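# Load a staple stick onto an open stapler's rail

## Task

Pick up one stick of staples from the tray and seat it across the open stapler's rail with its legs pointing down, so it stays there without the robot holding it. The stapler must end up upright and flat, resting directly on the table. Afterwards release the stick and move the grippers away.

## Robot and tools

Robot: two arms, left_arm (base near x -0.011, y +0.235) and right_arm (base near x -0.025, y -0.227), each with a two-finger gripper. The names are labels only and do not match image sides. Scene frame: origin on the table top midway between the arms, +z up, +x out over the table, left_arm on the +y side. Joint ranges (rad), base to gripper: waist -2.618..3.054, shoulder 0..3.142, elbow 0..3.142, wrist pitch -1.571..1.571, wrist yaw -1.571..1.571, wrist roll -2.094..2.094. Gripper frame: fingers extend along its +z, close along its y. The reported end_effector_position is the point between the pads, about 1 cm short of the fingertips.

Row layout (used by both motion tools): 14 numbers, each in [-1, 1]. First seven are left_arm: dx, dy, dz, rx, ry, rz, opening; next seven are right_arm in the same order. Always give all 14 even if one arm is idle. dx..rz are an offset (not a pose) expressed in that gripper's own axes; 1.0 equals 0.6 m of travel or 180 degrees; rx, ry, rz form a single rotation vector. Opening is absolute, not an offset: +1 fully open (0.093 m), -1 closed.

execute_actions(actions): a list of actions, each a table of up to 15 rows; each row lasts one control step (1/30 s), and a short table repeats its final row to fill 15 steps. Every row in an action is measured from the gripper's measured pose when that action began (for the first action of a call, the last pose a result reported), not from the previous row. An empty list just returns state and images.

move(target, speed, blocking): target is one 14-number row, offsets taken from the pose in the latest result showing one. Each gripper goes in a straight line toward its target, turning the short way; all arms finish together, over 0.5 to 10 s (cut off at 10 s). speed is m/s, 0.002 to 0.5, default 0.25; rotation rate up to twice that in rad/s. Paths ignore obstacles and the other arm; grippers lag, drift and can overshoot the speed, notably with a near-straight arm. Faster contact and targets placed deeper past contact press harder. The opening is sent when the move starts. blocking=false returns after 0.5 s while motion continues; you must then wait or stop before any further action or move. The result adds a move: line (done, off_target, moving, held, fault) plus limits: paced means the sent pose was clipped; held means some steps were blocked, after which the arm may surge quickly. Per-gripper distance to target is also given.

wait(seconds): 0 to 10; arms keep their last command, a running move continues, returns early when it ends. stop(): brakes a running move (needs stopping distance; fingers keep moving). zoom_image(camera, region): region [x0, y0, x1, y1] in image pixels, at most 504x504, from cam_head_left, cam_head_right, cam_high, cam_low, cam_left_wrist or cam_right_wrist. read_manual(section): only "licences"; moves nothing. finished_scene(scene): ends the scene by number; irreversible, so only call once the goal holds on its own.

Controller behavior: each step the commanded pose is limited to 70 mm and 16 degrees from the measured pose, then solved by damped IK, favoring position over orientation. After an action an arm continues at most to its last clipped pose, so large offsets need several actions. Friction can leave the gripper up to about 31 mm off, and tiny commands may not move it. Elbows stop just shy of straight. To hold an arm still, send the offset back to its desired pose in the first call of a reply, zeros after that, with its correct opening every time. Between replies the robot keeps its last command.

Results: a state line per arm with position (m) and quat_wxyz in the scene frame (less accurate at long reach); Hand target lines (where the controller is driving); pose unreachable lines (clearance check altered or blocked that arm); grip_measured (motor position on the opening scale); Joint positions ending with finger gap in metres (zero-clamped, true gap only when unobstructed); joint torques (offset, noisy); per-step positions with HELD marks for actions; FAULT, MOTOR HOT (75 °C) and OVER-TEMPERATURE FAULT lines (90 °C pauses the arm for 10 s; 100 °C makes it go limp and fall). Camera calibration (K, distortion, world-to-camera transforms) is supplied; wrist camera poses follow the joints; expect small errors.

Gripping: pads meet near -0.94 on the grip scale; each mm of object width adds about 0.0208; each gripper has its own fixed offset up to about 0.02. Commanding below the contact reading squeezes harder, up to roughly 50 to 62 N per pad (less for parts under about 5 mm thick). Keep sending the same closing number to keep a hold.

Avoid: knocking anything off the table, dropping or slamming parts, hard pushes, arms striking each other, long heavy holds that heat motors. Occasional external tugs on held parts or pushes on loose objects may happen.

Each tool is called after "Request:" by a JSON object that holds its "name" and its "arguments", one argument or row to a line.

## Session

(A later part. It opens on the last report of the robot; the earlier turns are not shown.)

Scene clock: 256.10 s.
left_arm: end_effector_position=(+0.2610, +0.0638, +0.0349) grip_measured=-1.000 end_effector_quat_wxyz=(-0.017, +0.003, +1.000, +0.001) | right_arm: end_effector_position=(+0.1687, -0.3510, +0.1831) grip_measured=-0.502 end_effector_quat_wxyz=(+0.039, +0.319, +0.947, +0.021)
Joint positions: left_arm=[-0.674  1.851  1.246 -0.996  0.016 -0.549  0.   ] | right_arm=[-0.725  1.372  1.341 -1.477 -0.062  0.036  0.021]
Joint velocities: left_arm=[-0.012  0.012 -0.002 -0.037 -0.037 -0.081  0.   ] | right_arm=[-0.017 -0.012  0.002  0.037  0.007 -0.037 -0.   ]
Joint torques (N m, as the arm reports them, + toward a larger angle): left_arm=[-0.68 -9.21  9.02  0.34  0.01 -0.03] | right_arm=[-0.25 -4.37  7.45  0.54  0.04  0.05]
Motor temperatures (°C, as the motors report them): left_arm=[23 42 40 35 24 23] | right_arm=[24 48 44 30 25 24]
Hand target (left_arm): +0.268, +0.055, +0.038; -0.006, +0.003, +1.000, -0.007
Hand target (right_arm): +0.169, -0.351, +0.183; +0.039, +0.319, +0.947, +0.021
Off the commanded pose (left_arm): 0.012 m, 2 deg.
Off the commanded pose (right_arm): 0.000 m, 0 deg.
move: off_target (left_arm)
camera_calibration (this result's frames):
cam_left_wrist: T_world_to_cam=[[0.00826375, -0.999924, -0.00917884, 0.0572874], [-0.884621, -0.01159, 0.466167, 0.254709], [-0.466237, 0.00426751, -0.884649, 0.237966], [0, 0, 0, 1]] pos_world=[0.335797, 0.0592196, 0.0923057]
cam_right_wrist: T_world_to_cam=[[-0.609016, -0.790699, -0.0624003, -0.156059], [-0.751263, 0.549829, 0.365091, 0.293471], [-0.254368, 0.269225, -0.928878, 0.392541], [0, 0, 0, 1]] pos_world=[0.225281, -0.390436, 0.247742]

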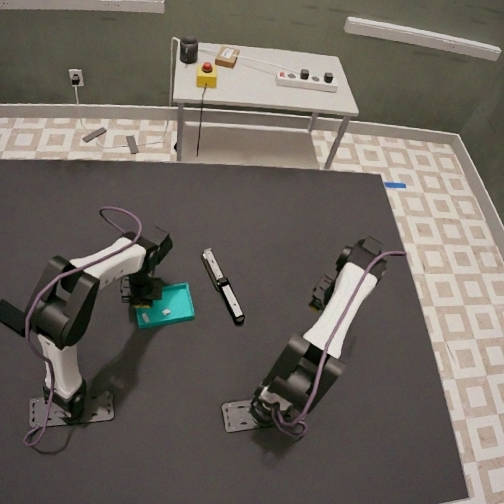

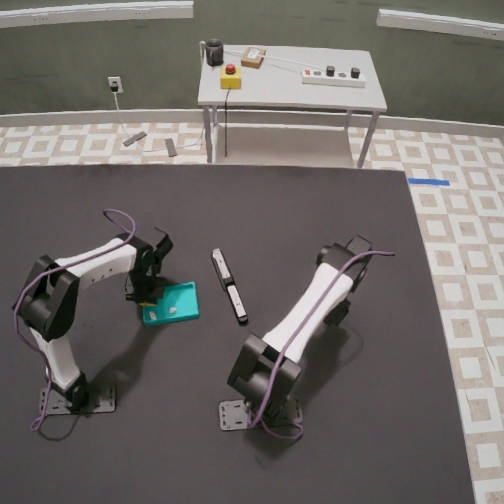

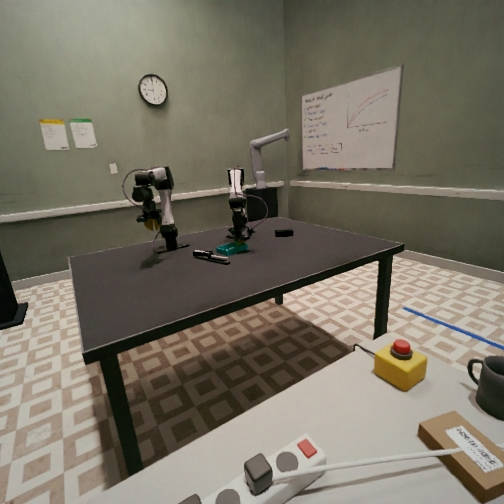

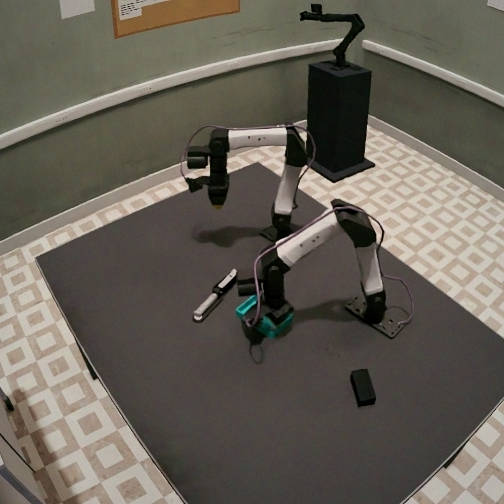

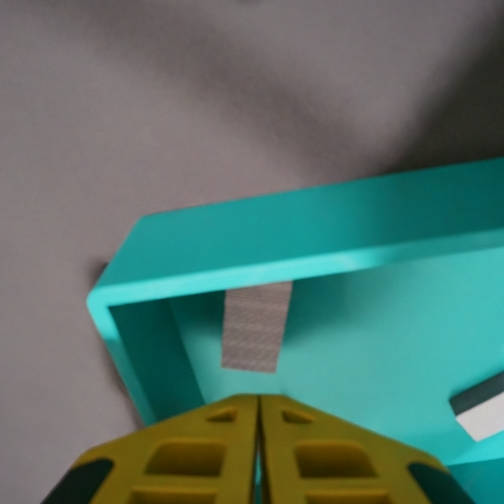

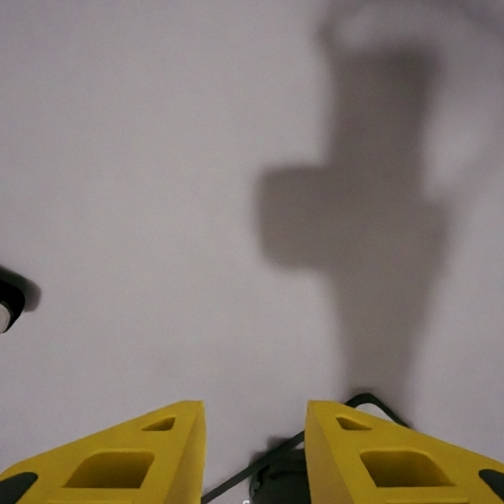

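Request:
{"name": "execute_actions", "arguments": {
  "actions": [
    [[-0.028,0,0,0,0,0,-1,0,0,0,0,0,0,-0.5]],
    [[0.004,0,0.025,0,0,0,-1,0,0,0,0,0,0,-0.5]],
    [[0,0,0,0,0,0,-1,0,0,0,0,0,0,-0.5]]
  ]
}}

Scene clock: 264.10 s.
left_arm: end_effector_position=(+0.2734, +0.0622, +0.0261) grip_measured=-1.000 end_effector_quat_wxyz=(-0.012, +0.002, +1.000, -0.002) | right_arm: end_effector_position=(+0.1687, -0.3510, +0.1831) grip_measured=-0.502 end_effector_quat_wxyz=(+0.039, +0.319, +0.947, +0.021)
Joint positions: left_arm=[-0.658  1.894  1.266 -0.962  0.016 -0.534  0.   ] | right_arm=[-0.725  1.372  1.341 -1.477 -0.062  0.036  0.021]
Joint velocities: left_arm=[ 0.012 -0.002  0.007 -0.051  0.022 -0.007  0.   ] | right_arm=[-0.002 -0.002  0.002 -0.007 -0.037  0.081 -0.   ]
Joint torques (N m, as the arm reports them, + toward a larger angle): left_arm=[  0.18 -10.58   6.65   0.28  -0.01   0.05] | right_arm=[-0.46 -4.42  7.4   0.5   0.08  0.01]
Motor temperatures (°C, as the motors report them): left_arm=[23 42 41 34 24 23] | right_arm=[24 47 44 30 25 24]
Hand target (left_arm): +0.273, +0.062, +0.026; -0.012, +0.002, +1.000, -0.002
Hand target (right_arm): +0.169, -0.351, +0.183; +0.039, +0.319, +0.947, +0.021
Off the commanded pose (left_arm): 0.000 m, 0 deg.
Off the commanded pose (right_arm): 0.000 m, 0 deg.
Step readings (end_effector_position; steps 1 to 15: 1st action; 16 to 30: 2nd action; 31 to 45: 3rd action):
0: left_arm (+0.2613, +0.0636, +0.0349) | right_arm (+0.1687, -0.3510, +0.1831)
1: left_arm (+0.2620, +0.0635, +0.0352) | right_arm (+0.1687, -0.3510, +0.1831)
2: left_arm (+0.2648, +0.0629, +0.0352) | right_arm (+0.1687, -0.3510, +0.1831)
4: left_arm (+0.2710, +0.0620, +0.0343) | right_arm (+0.1687, -0.3510, +0.1831)
8: left_arm (+0.2728, +0.0627, +0.0333) | right_arm (+0.1687, -0.3510, +0.1831)
15: left_arm (+0.2728, +0.0627, +0.0333) | right_arm (+0.1687, -0.3510, +0.1831)
16: left_arm (+0.2730, +0.0625, +0.0321) | right_arm (+0.1687, -0.3510, +0.1831)
17: left_arm (+0.2731, +0.0625, +0.0304) | right_arm (+0.1687, -0.3510, +0.1831)
19: left_arm (+0.2712, +0.0636, +0.0267) | right_arm (+0.1687, -0.3510, +0.1831)
23: left_arm (+0.2728, +0.0626, +0.0266) | right_arm (+0.1687, -0.3510, +0.1831)
30: left_arm (+0.2734, +0.0622, +0.0261) | right_arm (+0.1687, -0.3510, +0.1831)
31: left_arm (+0.2734, +0.0622, +0.0261) | right_arm (+0.1687, -0.3510, +0.1831)
32: left_arm (+0.2734, +0.0622, +0.0261) | right_arm (+0.1687, -0.3510, +0.1831)
34: left_arm (+0.2734, +0.0622, +0.0261) | right_arm (+0.1687, -0.3510, +0.1831)
38: left_arm (+0.2734, +0.0622, +0.0261) | right_arm (+0.1687, -0.3510, +0.1831)
45: end_effector_position above
camera_calibration (this result's frames):
cam_left_wrist: T_world_to_cam=[[0.00948578, -0.999953, -0.00205635, 0.0549913], [-0.888949, -0.00937444, 0.457911, 0.271061], [-0.457909, -0.00251565, -0.888996, 0.234261], [0, 0, 0, 1]] pos_world=[0.347708, 0.058119, 0.0842482]
cam_right_wrist: T_world_to_cam=[[-0.609016, -0.790699, -0.0624003, -0.156059], [-0.751263, 0.549829, 0.365091, 0.293471], [-0.254368, 0.269225, -0.928878, 0.392541], [0, 0, 0, 1]] pos_world=[0.225281, -0.390436, 0.247742]

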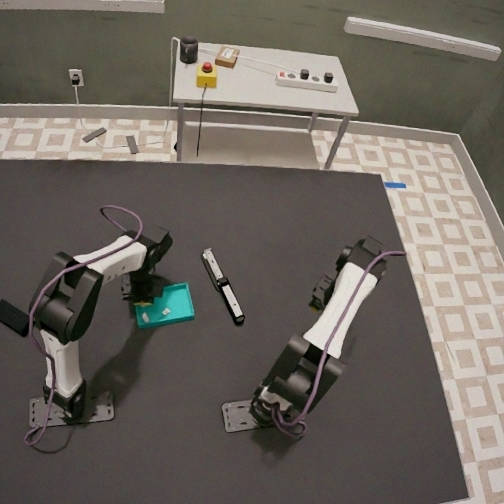

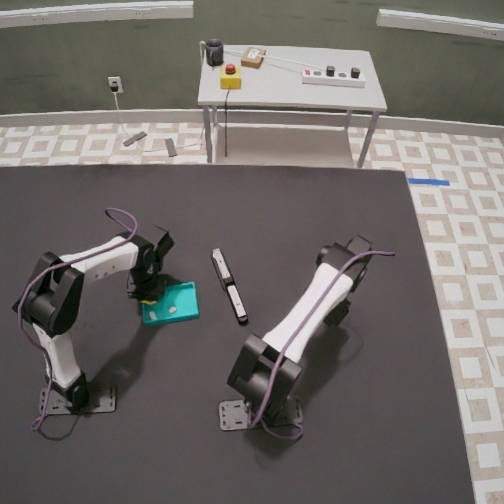

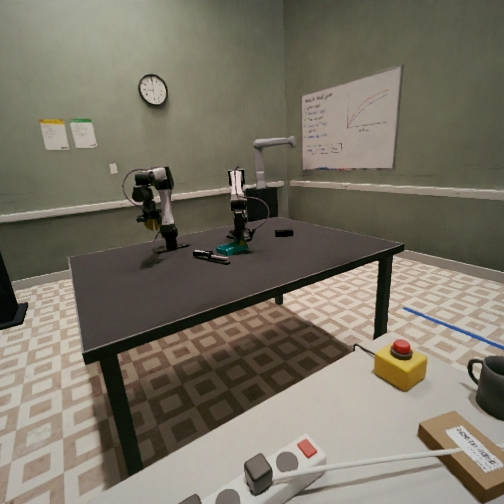

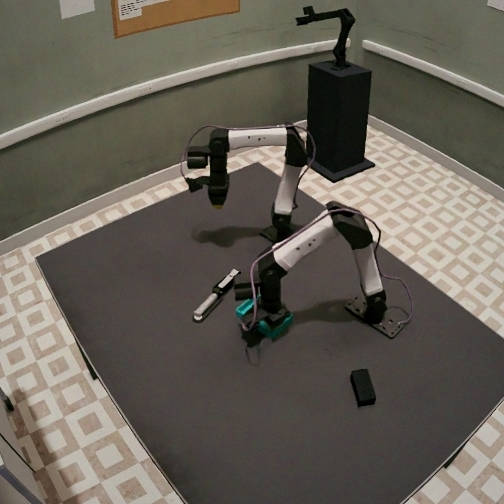

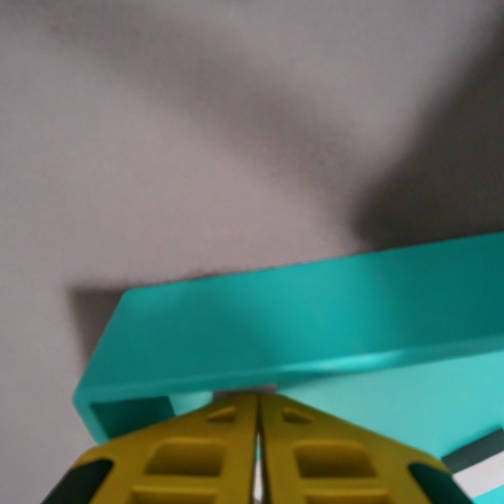

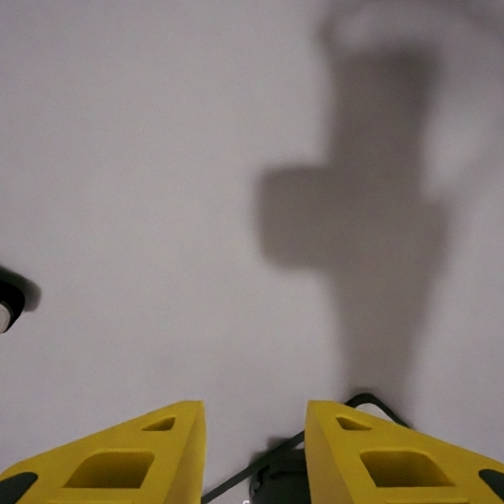

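Press down and drag −y (dy negative), slightly −x.

Request:
{"name": "execute_actions", "arguments": {
  "actions": [
    [[0.003,0,0.014,0,0,0,-1,0,0,0,0,0,0,-0.5]],
    [[0.008,-0.035,0.01,0,0,0,-1,0,0,0,0,0,0,-0.5]],
    [[0.006,-0.025,0.01,0,0,0,-1,0,0,0,0,0,0,-0.5]],
    [[0,0,-0.04,0,0,0,-1,0,0,0,0,0,0,-0.5]],
    [[-0.0,0,-0.03,0,0,0,-1,0,0,0,0,0,0,-0.5]]
  ]
}}

Scene clock: 273.67 s.
left_arm: end_effector_position=(+0.2591, +0.0416, +0.0539) grip_measured=-1.000 end_effector_quat_wxyz=(-0.015, +0.004, +1.000, +0.010) | right_arm: end_effector_position=(+0.1687, -0.3510, +0.1831) grip_measured=-0.502 end_effector_quat_wxyz=(+0.039, +0.319, +0.947, +0.021)
Joint positions: left_arm=[-0.741  1.873  1.354 -1.088  0.002 -0.615  0.   ] | right_arm=[-0.725  1.372  1.341 -1.477 -0.062  0.036  0.021]
Joint velocities: left_arm=[-0.017 -0.002  0.012  0.007 -0.007 -0.022  0.   ] | right_arm=[-0.017 -0.002 -0.002 -0.007 -0.007  0.051 -0.001]
Joint torques (N m, as the arm reports them, + toward a larger angle): left_arm=[  0.07 -11.62   8.44   0.18  -0.02   0.07] | right_arm=[-0.41 -4.38  7.5   0.52  0.03  0.03]
Motor temperatures (°C, as the motors report them): left_arm=[23 43 40 33 24 23] | right_arm=[24 46 44 30 25 24]
Hand target (left_arm): +0.261, +0.040, +0.061; -0.009, +0.004, +1.000, +0.005
Hand target (right_arm): +0.169, -0.351, +0.183; +0.039, +0.319, +0.947, +0.021
Off the commanded pose (left_arm): 0.008 m, 1 deg.
Off the commanded pose (right_arm): 0.000 m, 0 deg.
Step readings (end_effector_position; steps 1 to 15: 1st action; 16 to 30: 2nd action; 31 to 45: 3rd action; 46 to 60: 4th action; 61 to 75: 5th action):
0: left_arm (+0.2734, +0.0622, +0.0261) | right_arm (+0.1687, -0.3510, +0.1831)
1: left_arm (+0.2736, +0.0621, +0.0258) | right_arm (+0.1687, -0.3510, +0.1831)
2: left_arm (+0.2736, +0.0621, +0.0255) | right_arm (+0.1687, -0.3510, +0.1831)
4: left_arm (+0.2737, +0.0619, +0.0254) | right_arm (+0.1687, -0.3510, +0.1831)
8: left_arm (+0.2737, +0.0619, +0.0254) | right_arm (+0.1687, -0.3510, +0.1831)
15: left_arm (+0.2737, +0.0619, +0.0254) | right_arm (+0.1687, -0.3510, +0.1831)
16: left_arm (+0.2731, +0.0607, +0.0254) | right_arm (+0.1687, -0.3510, +0.1831)
17: left_arm (+0.2718, +0.0584, +0.0252) | right_arm (+0.1687, -0.3510, +0.1831)
19: left_arm (+0.2690, +0.0515, +0.0254) | right_arm (+0.1687, -0.3510, +0.1831)
23: left_arm (+0.2672, +0.0470, +0.0252) | right_arm (+0.1687, -0.3510, +0.1831)
30: left_arm (+0.2672, +0.0470, +0.0252) | right_arm (+0.1687, -0.3510, +0.1831)
31: left_arm (+0.2668, +0.0465, +0.0252) | right_arm (+0.1687, -0.3510, +0.1831)
32: left_arm (+0.2661, +0.0452, +0.0252) | right_arm (+0.1687, -0.3510, +0.1831)
34: left_arm (+0.2638, +0.0416, +0.0252) | right_arm (+0.1687, -0.3510, +0.1831)
38: left_arm (+0.2623, +0.0392, +0.0252) | right_arm (+0.1687, -0.3510, +0.1831)
45: left_arm (+0.2623, +0.0392, +0.0252) | right_arm (+0.1687, -0.3510, +0.1831)
46: left_arm (+0.2622, +0.0394, +0.0272) | right_arm (+0.1687, -0.3510, +0.1831)
47: left_arm (+0.2618, +0.0397, +0.0300) | right_arm (+0.1687, -0.3510, +0.1831)
49: left_arm (+0.2631, +0.0388, +0.0365) | right_arm (+0.1687, -0.3510, +0.1831)
53: left_arm (+0.2639, +0.0382, +0.0429) | right_arm (+0.1687, -0.3510, +0.1831)
60: left_arm (+0.2609, +0.0403, +0.0430) | right_arm (+0.1687, -0.3510, +0.1831)
61: left_arm (+0.2605, +0.0406, +0.0443) | right_arm (+0.1687, -0.3510, +0.1831)
62: left_arm (+0.2600, +0.0409, +0.0461) | right_arm (+0.1687, -0.3510, +0.1831)
64: left_arm (+0.2611, +0.0402, +0.0505) | right_arm (+0.1687, -0.3510, +0.1831)
68: left_arm (+0.2612, +0.0401, +0.0538) | right_arm (+0.1687, -0.3510, +0.1831)
75: end_effector_position above
camera_calibration (this result's frames):
cam_left_wrist: T_world_to_cam=[[0.00668276, -0.999637, -0.0260904, 0.0365756], [-0.886164, -0.018009, 0.463022, 0.244797], [-0.463324, 0.0200261, -0.885963, 0.252672], [0, 0, 0, 1]] pos_world=[0.333755, 0.0359109, 0.111466]
cam_right_wrist: T_world_to_cam=[[-0.609016, -0.790699, -0.0624003, -0.156059], [-0.751263, 0.549829, 0.365091, 0.293471], [-0.254368, 0.269225, -0.928878, 0.392541], [0, 0, 0, 1]] pos_world=[0.225281, -0.390436, 0.247742]

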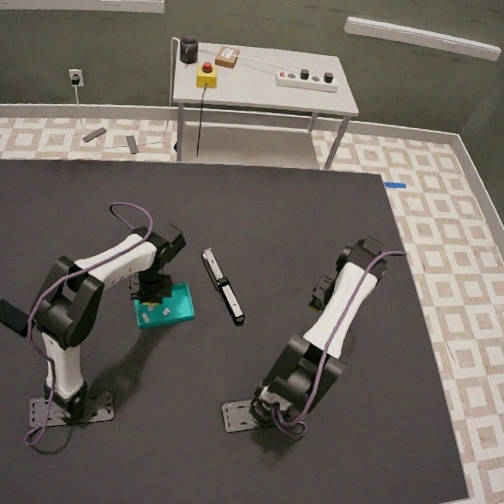

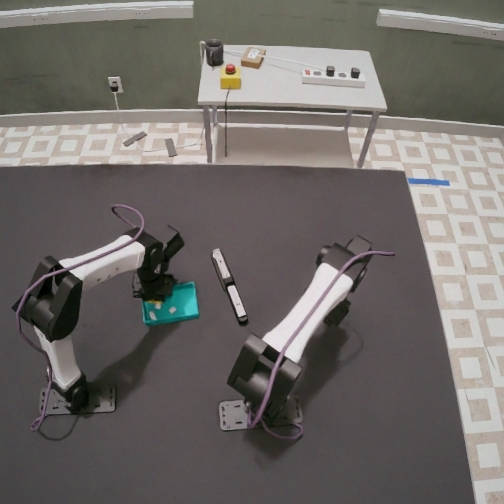

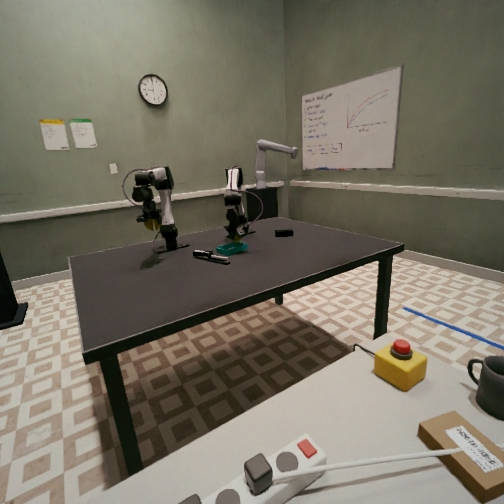

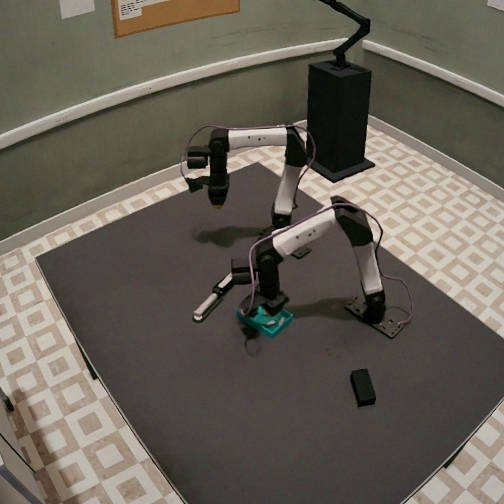

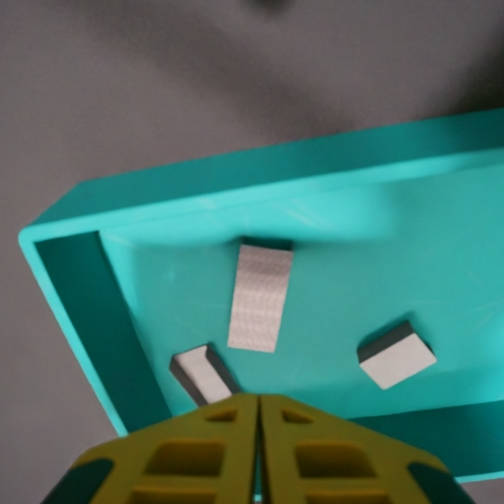

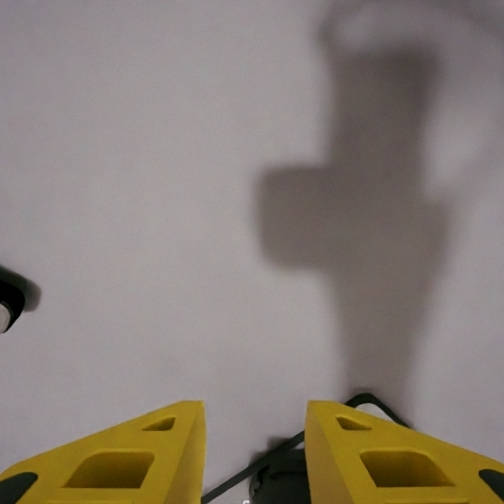

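Request:
{"name": "execute_actions", "arguments": {
  "actions": [
    [[-0.018,0,0.025,0.008,0,0.045,-0.5,0,0,0,0,0,0,-0.5]],
    [[0,0,0,0,0,0,-0.5,0,0,0,0,0,0,-0.5]]
  ]
}}

Scene clock: 281.53 s.
left_arm: end_effector_position=(+0.2701, +0.0388, +0.0445) grip_measured=-0.502 end_effector_quat_wxyz=(-0.010, +0.071, +0.997, -0.003) | right_arm: end_effector_position=(+0.1687, -0.3510, +0.1831) grip_measured=-0.502 end_effector_quat_wxyz=(+0.039, +0.319, +0.947, +0.021)
Joint positions: left_arm=[-0.723  1.902  1.354 -1.037  0.014 -0.461  0.021] | right_arm=[-0.725  1.372  1.341 -1.477 -0.062  0.036  0.021]
Joint velocities: left_arm=[-0.007 -0.012 -0.002 -0.022 -0.007 -0.007  0.001] | right_arm=[ 0.012 -0.002 -0.007 -0.022  0.051 -0.051 -0.001]
Joint torques (N m, as the arm reports them, + toward a larger angle): left_arm=[  0.21 -10.89   6.97   0.28  -0.01   0.07] | right_arm=[-0.33 -4.35  7.53  0.5   0.09  0.05]
Motor temperatures (°C, as the motors report them): left_arm=[23 44 40 33 24 23] | right_arm=[24 45 44 29 25 24]
Hand target (left_arm): +0.270, +0.039, +0.044; -0.010, +0.071, +0.997, -0.003
Hand target (right_arm): +0.169, -0.351, +0.183; +0.039, +0.319, +0.947, +0.021
Off the commanded pose (left_arm): 0.000 m, 0 deg.
Off the commanded pose (right_arm): 0.000 m, 0 deg.
Step readings (end_effector_position; steps 1 to 15: 1st action; 16 to 30: 2nd action):
0: left_arm (+0.2587, +0.0419, +0.0539) | right_arm (+0.1687, -0.3510, +0.1831)
1: left_arm (+0.2593, +0.0416, +0.0531) | right_arm (+0.1687, -0.3510, +0.1831)
2: left_arm (+0.2613, +0.0410, +0.0519) | right_arm (+0.1687, -0.3510, +0.1831)
4: left_arm (+0.2652, +0.0409, +0.0480) | right_arm (+0.1687, -0.3510, +0.1831)
8: left_arm (+0.2688, +0.0405, +0.0445) | right_arm (+0.1687, -0.3510, +0.1831)
15: left_arm (+0.2701, +0.0388, +0.0445) | right_arm (+0.1687, -0.3510, +0.1831)
16: left_arm (+0.2701, +0.0388, +0.0445) | right_arm (+0.1687, -0.3510, +0.1831)
17: left_arm (+0.2701, +0.0388, +0.0445) | right_arm (+0.1687, -0.3510, +0.1831)
19: left_arm (+0.2701, +0.0388, +0.0445) | right_arm (+0.1687, -0.3510, +0.1831)
23: left_arm (+0.2701, +0.0388, +0.0445) | right_arm (+0.1687, -0.3510, +0.1831)
30: end_effector_position above
camera_calibration (this result's frames):
cam_left_wrist: T_world_to_cam=[[-0.128267, -0.99174, -0.0000282921, 0.0684298], [-0.88429, 0.114357, 0.452719, 0.25361], [-0.448976, 0.058094, -0.891653, 0.244392], [0, 0, 0, 1]] pos_world=[0.342768, 0.0246647, 0.103101]
cam_right_wrist: T_world_to_cam=[[-0.609016, -0.790699, -0.0624003, -0.156059], [-0.751263, 0.549829, 0.365091, 0.293471], [-0.254368, 0.269225, -0.928878, 0.392541], [0, 0, 0, 1]] pos_world=[0.225281, -0.390436, 0.247742]

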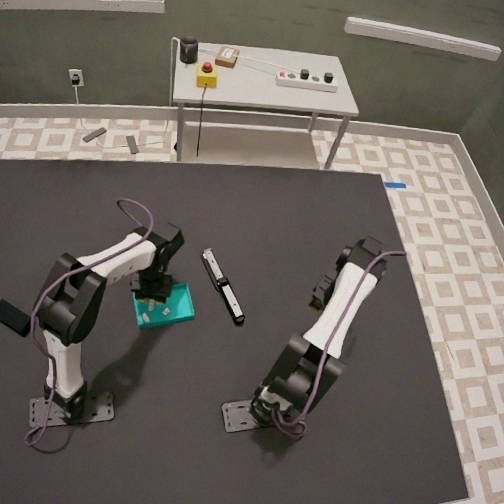

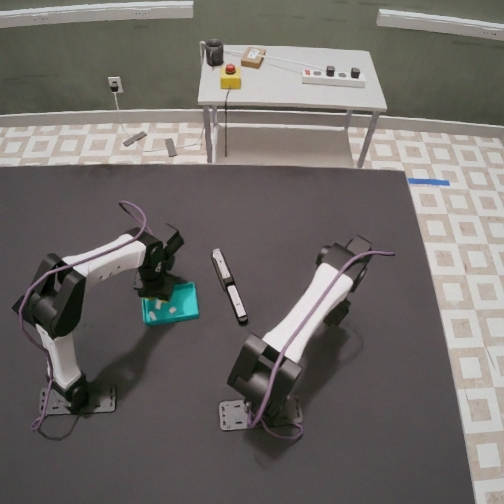

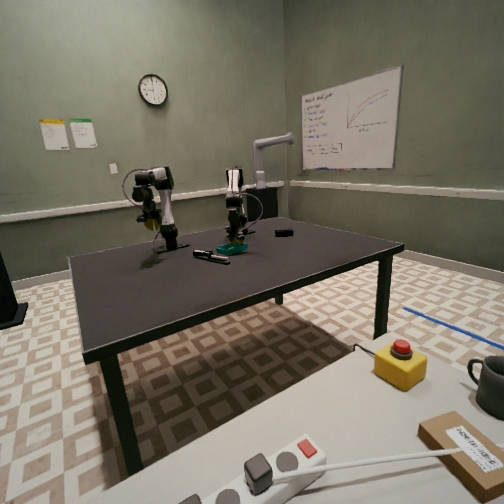

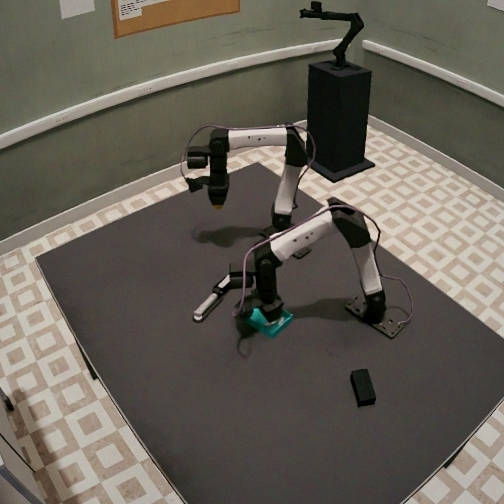

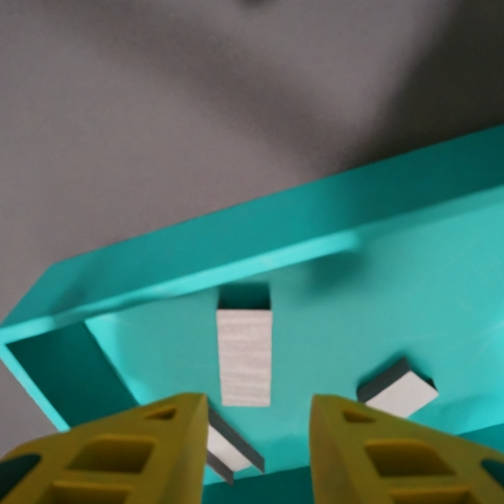

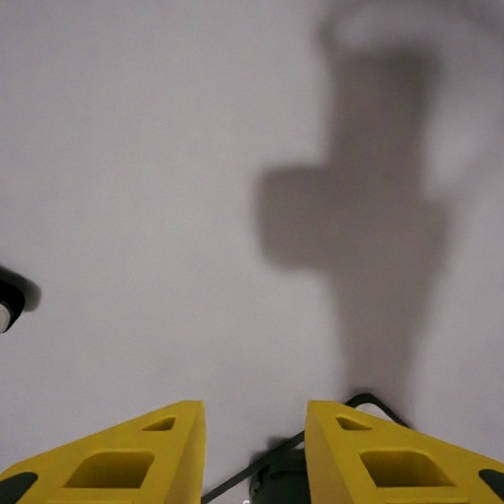

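Request:
{"name": "execute_actions", "arguments": {
  "actions": [
    [[0,0.015,0,0,0,0,-0.5,0,0,0,0,0,0,-0.5]],
    [[0.004,0,0.032,0,0,0,-0.5,0,0,0,0,0,0,-0.5]],
    [[0,0,0,0,0,0,-0.5,0,0,0,0,0,0,-0.5]]
  ]
}}

Scene clock: 288.67 s.
left_arm: end_effector_position=(+0.2716, +0.0434, +0.0301) grip_measured=-0.502 end_effector_quat_wxyz=(-0.008, +0.071, +0.997, -0.004) | right_arm: end_effector_position=(+0.1687, -0.3510, +0.1831) grip_measured=-0.502 end_effector_quat_wxyz=(+0.039, +0.319, +0.947, +0.021)
Joint positions: left_arm=[-0.709  1.911  1.306 -0.975  0.014 -0.447  0.021] | right_arm=[-0.725  1.372  1.341 -1.477 -0.062  0.036  0.021]
Joint velocities: left_arm=[-0.007 -0.002  0.002 -0.022 -0.051  0.051 -0.   ] | right_arm=[-0.012 -0.007  0.012 -0.022 -0.007 -0.125 -0.001]
Joint torques (N m, as the arm reports them, + toward a larger angle): left_arm=[  0.13 -10.89   6.77   0.3   -0.03   0.05] | right_arm=[-0.3  -4.51  7.5   0.54  0.04  0.06]
Motor temperatures (°C, as the motors report them): left_arm=[23 44 40 32 24 23] | right_arm=[24 44 44 29 25 24]
Hand target (left_arm): +0.272, +0.043, +0.030; -0.008, +0.071, +0.997, -0.004
Hand target (right_arm): +0.169, -0.351, +0.183; +0.039, +0.319, +0.947, +0.021
Off the commanded pose (left_arm): 0.000 m, 0 deg.
Off the commanded pose (right_arm): 0.000 m, 0 deg.
Step readings (end_effector_position; steps 1 to 15: 1st action; 16 to 30: 2nd action; 31 to 45: 3rd action):
0: left_arm (+0.2701, +0.0388, +0.0445) | right_arm (+0.1687, -0.3510, +0.1831)
1: left_arm (+0.2703, +0.0391, +0.0445) | right_arm (+0.1687, -0.3510, +0.1831)
2: left_arm (+0.2707, +0.0397, +0.0445) | right_arm (+0.1687, -0.3510, +0.1831)
4: left_arm (+0.2719, +0.0415, +0.0445) | right_arm (+0.1687, -0.3510, +0.1831)
8: left_arm (+0.2727, +0.0426, +0.0445) | right_arm (+0.1687, -0.3510, +0.1831)
15: left_arm (+0.2727, +0.0426, +0.0445) | right_arm (+0.1687, -0.3510, +0.1831)
16: left_arm (+0.2729, +0.0426, +0.0427) | right_arm (+0.1687, -0.3510, +0.1831)
17: left_arm (+0.2728, +0.0426, +0.0402) | right_arm (+0.1687, -0.3510, +0.1831)
19: left_arm (+0.2700, +0.0445, +0.0341) | right_arm (+0.1687, -0.3510, +0.1831)
23: left_arm (+0.2688, +0.0453, +0.0301) | right_arm (+0.1687, -0.3510, +0.1831)
30: left_arm (+0.2715, +0.0435, +0.0301) | right_arm (+0.1687, -0.3510, +0.1831)
31: left_arm (+0.2716, +0.0434, +0.0301) | right_arm (+0.1687, -0.3510, +0.1831)
32: left_arm (+0.2716, +0.0434, +0.0301) | right_arm (+0.1687, -0.3510, +0.1831)
34: left_arm (+0.2716, +0.0434, +0.0301) | right_arm (+0.1687, -0.3510, +0.1831)
38: left_arm (+0.2716, +0.0434, +0.0301) | right_arm (+0.1687, -0.3510, +0.1831)
45: end_effector_position above
camera_calibration (this result's frames):
cam_left_wrist: T_world_to_cam=[[-0.127891, -0.991786, 0.00226224, 0.073055], [-0.886072, 0.115283, 0.448983, 0.26153], [-0.445556, 0.0554164, -0.893537, 0.231188], [0, 0, 0, 1]] pos_world=[0.344085, 0.0294932, 0.0889868]
cam_right_wrist: T_world_to_cam=[[-0.609016, -0.790699, -0.0624003, -0.156059], [-0.751263, 0.549829, 0.365091, 0.293471], [-0.254368, 0.269225, -0.928878, 0.392541], [0, 0, 0, 1]] pos_world=[0.225281, -0.390436, 0.247742]

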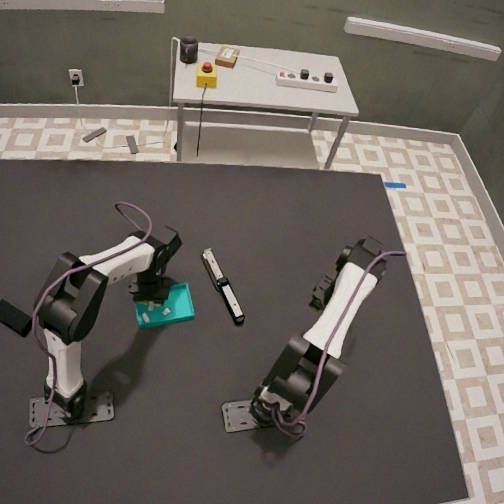

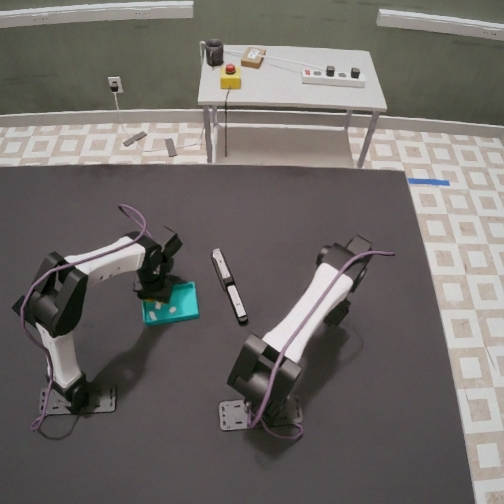

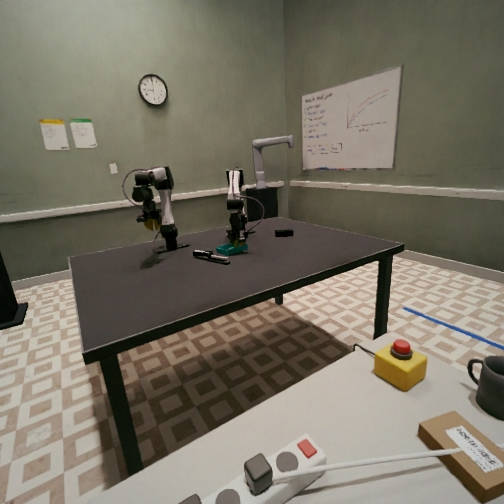

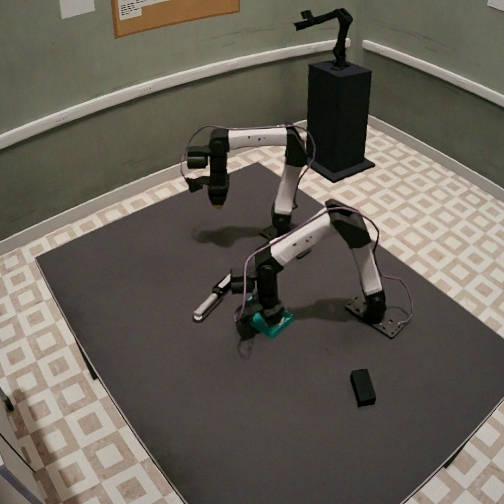

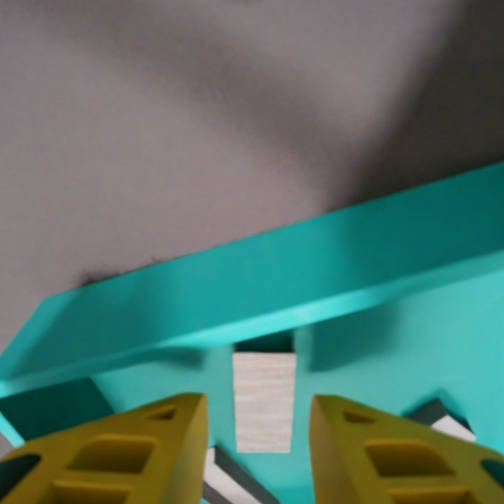

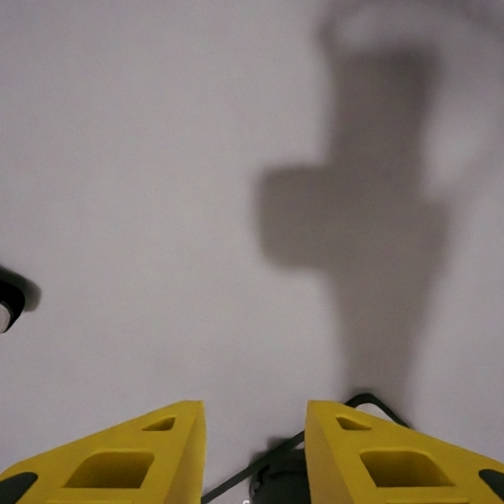

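Good. Lower to ~0.022 and grip.

Request:
{"name": "execute_actions", "arguments": {
  "actions": [
    [[-0.002,0,0.022,0,0,0,-0.5,0,0,0,0,0,0,-0.5]],
    [[0,0,0,0,0,0,-0.5,0,0,0,0,0,0,-0.5]]
  ]
}}

Scene clock: 292.93 s.
left_arm: end_effector_position=(+0.2747, +0.0414, +0.0233) grip_measured=-0.502 end_effector_quat_wxyz=(-0.002, +0.071, +0.997, -0.007) | right_arm: end_effector_position=(+0.1687, -0.3510, +0.1831) grip_measured=-0.502 end_effector_quat_wxyz=(+0.039, +0.319, +0.947, +0.021)
Joint positions: left_arm=[-0.709  1.923  1.294 -0.939  0.014 -0.447  0.021] | right_arm=[-0.725  1.372  1.341 -1.477 -0.062  0.036  0.021]
Joint velocities: left_arm=[-0.002  0.017  0.007 -0.066 -0.007 -0.022  0.   ] | right_arm=[-0.002 -0.012 -0.027  0.022 -0.022  0.022  0.001]
Joint torques (N m, as the arm reports them, + toward a larger angle): left_arm=[  0.25 -10.92   6.83   0.31  -0.01   0.06] | right_arm=[-0.42 -4.28  7.53  0.55  0.09  0.02]
Motor temperatures (°C, as the motors report them): left_arm=[23 44 40 32 24 23] | right_arm=[24 44 44 29 25 24]
Hand target (left_arm): +0.275, +0.041, +0.023; -0.002, +0.071, +0.997, -0.007
Hand target (right_arm): +0.169, -0.351, +0.183; +0.039, +0.319, +0.947, +0.021
Off the commanded pose (left_arm): 0.000 m, 0 deg.
Off the commanded pose (right_arm): 0.000 m, 0 deg.
Step readings (end_effector_position; steps 1 to 15: 1st action; 16 to 30: 2nd action):
0: left_arm (+0.2716, +0.0434, +0.0301) | right_arm (+0.1687, -0.3510, +0.1831)
1: left_arm (+0.2719, +0.0432, +0.0295) | right_arm (+0.1687, -0.3510, +0.1831)
2: left_arm (+0.2726, +0.0428, +0.0286) | right_arm (+0.1687, -0.3510, +0.1831)
4: left_arm (+0.2731, +0.0424, +0.0262) | right_arm (+0.1687, -0.3510, +0.1831)
8: left_arm (+0.2734, +0.0422, +0.0233) | right_arm (+0.1687, -0.3510, +0.1831)
15: left_arm (+0.2747, +0.0414, +0.0233) | right_arm (+0.1687, -0.3510, +0.1831)
16: left_arm (+0.2747, +0.0414, +0.0233) | right_arm (+0.1687, -0.3510, +0.1831)
17: left_arm (+0.2747, +0.0414, +0.0233) | right_arm (+0.1687, -0.3510, +0.1831)
19: left_arm (+0.2747, +0.0414, +0.0233) | right_arm (+0.1687, -0.3510, +0.1831)
23: left_arm (+0.2747, +0.0414, +0.0233) | right_arm (+0.1687, -0.3510, +0.1831)
30: end_effector_position above
camera_calibration (this result's frames):
cam_left_wrist: T_world_to_cam=[[-0.127939, -0.991753, 0.00753053, 0.0713249], [-0.890437, 0.118206, 0.439487, 0.268792], [-0.436752, 0.049522, -0.898218, 0.224571], [0, 0, 0, 1]] pos_world=[0.34655, 0.0278425, 0.0830463]
cam_right_wrist: T_world_to_cam=[[-0.609016, -0.790699, -0.0624003, -0.156059], [-0.751263, 0.549829, 0.365091, 0.293471], [-0.254368, 0.269225, -0.928878, 0.392541], [0, 0, 0, 1]] pos_world=[0.225281, -0.390436, 0.247742]

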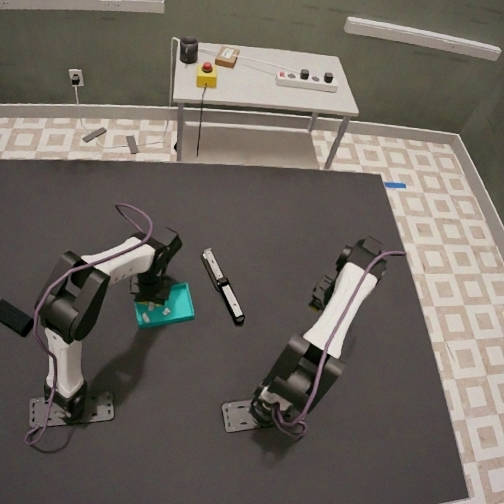

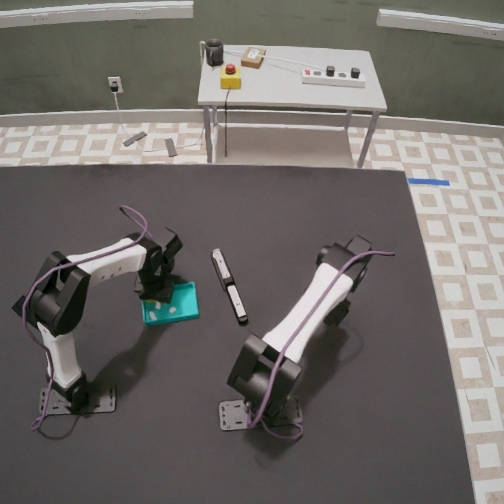

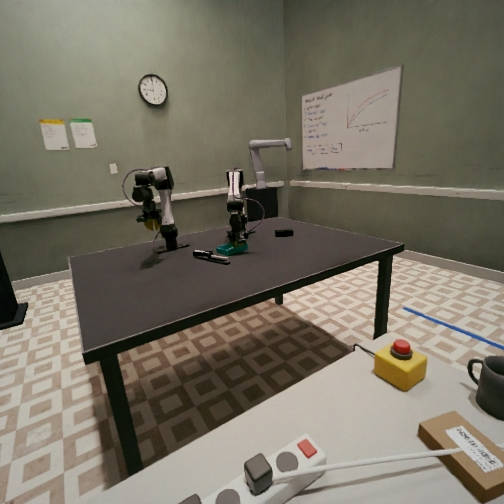

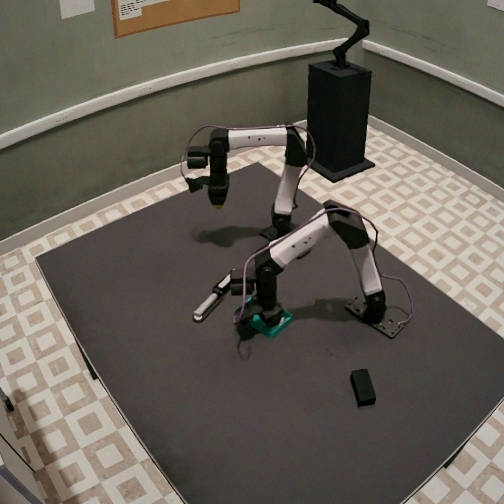

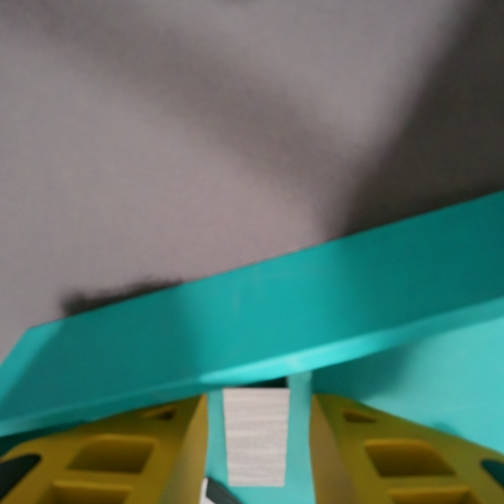

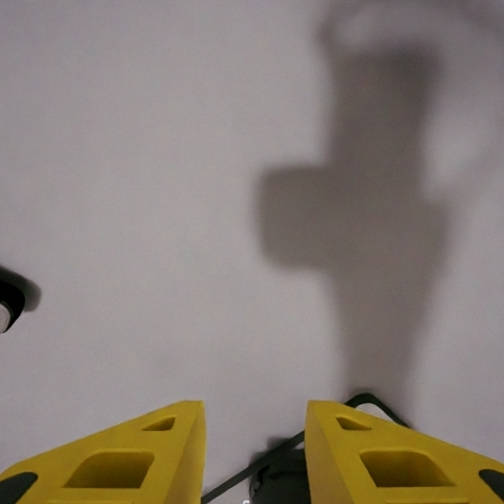

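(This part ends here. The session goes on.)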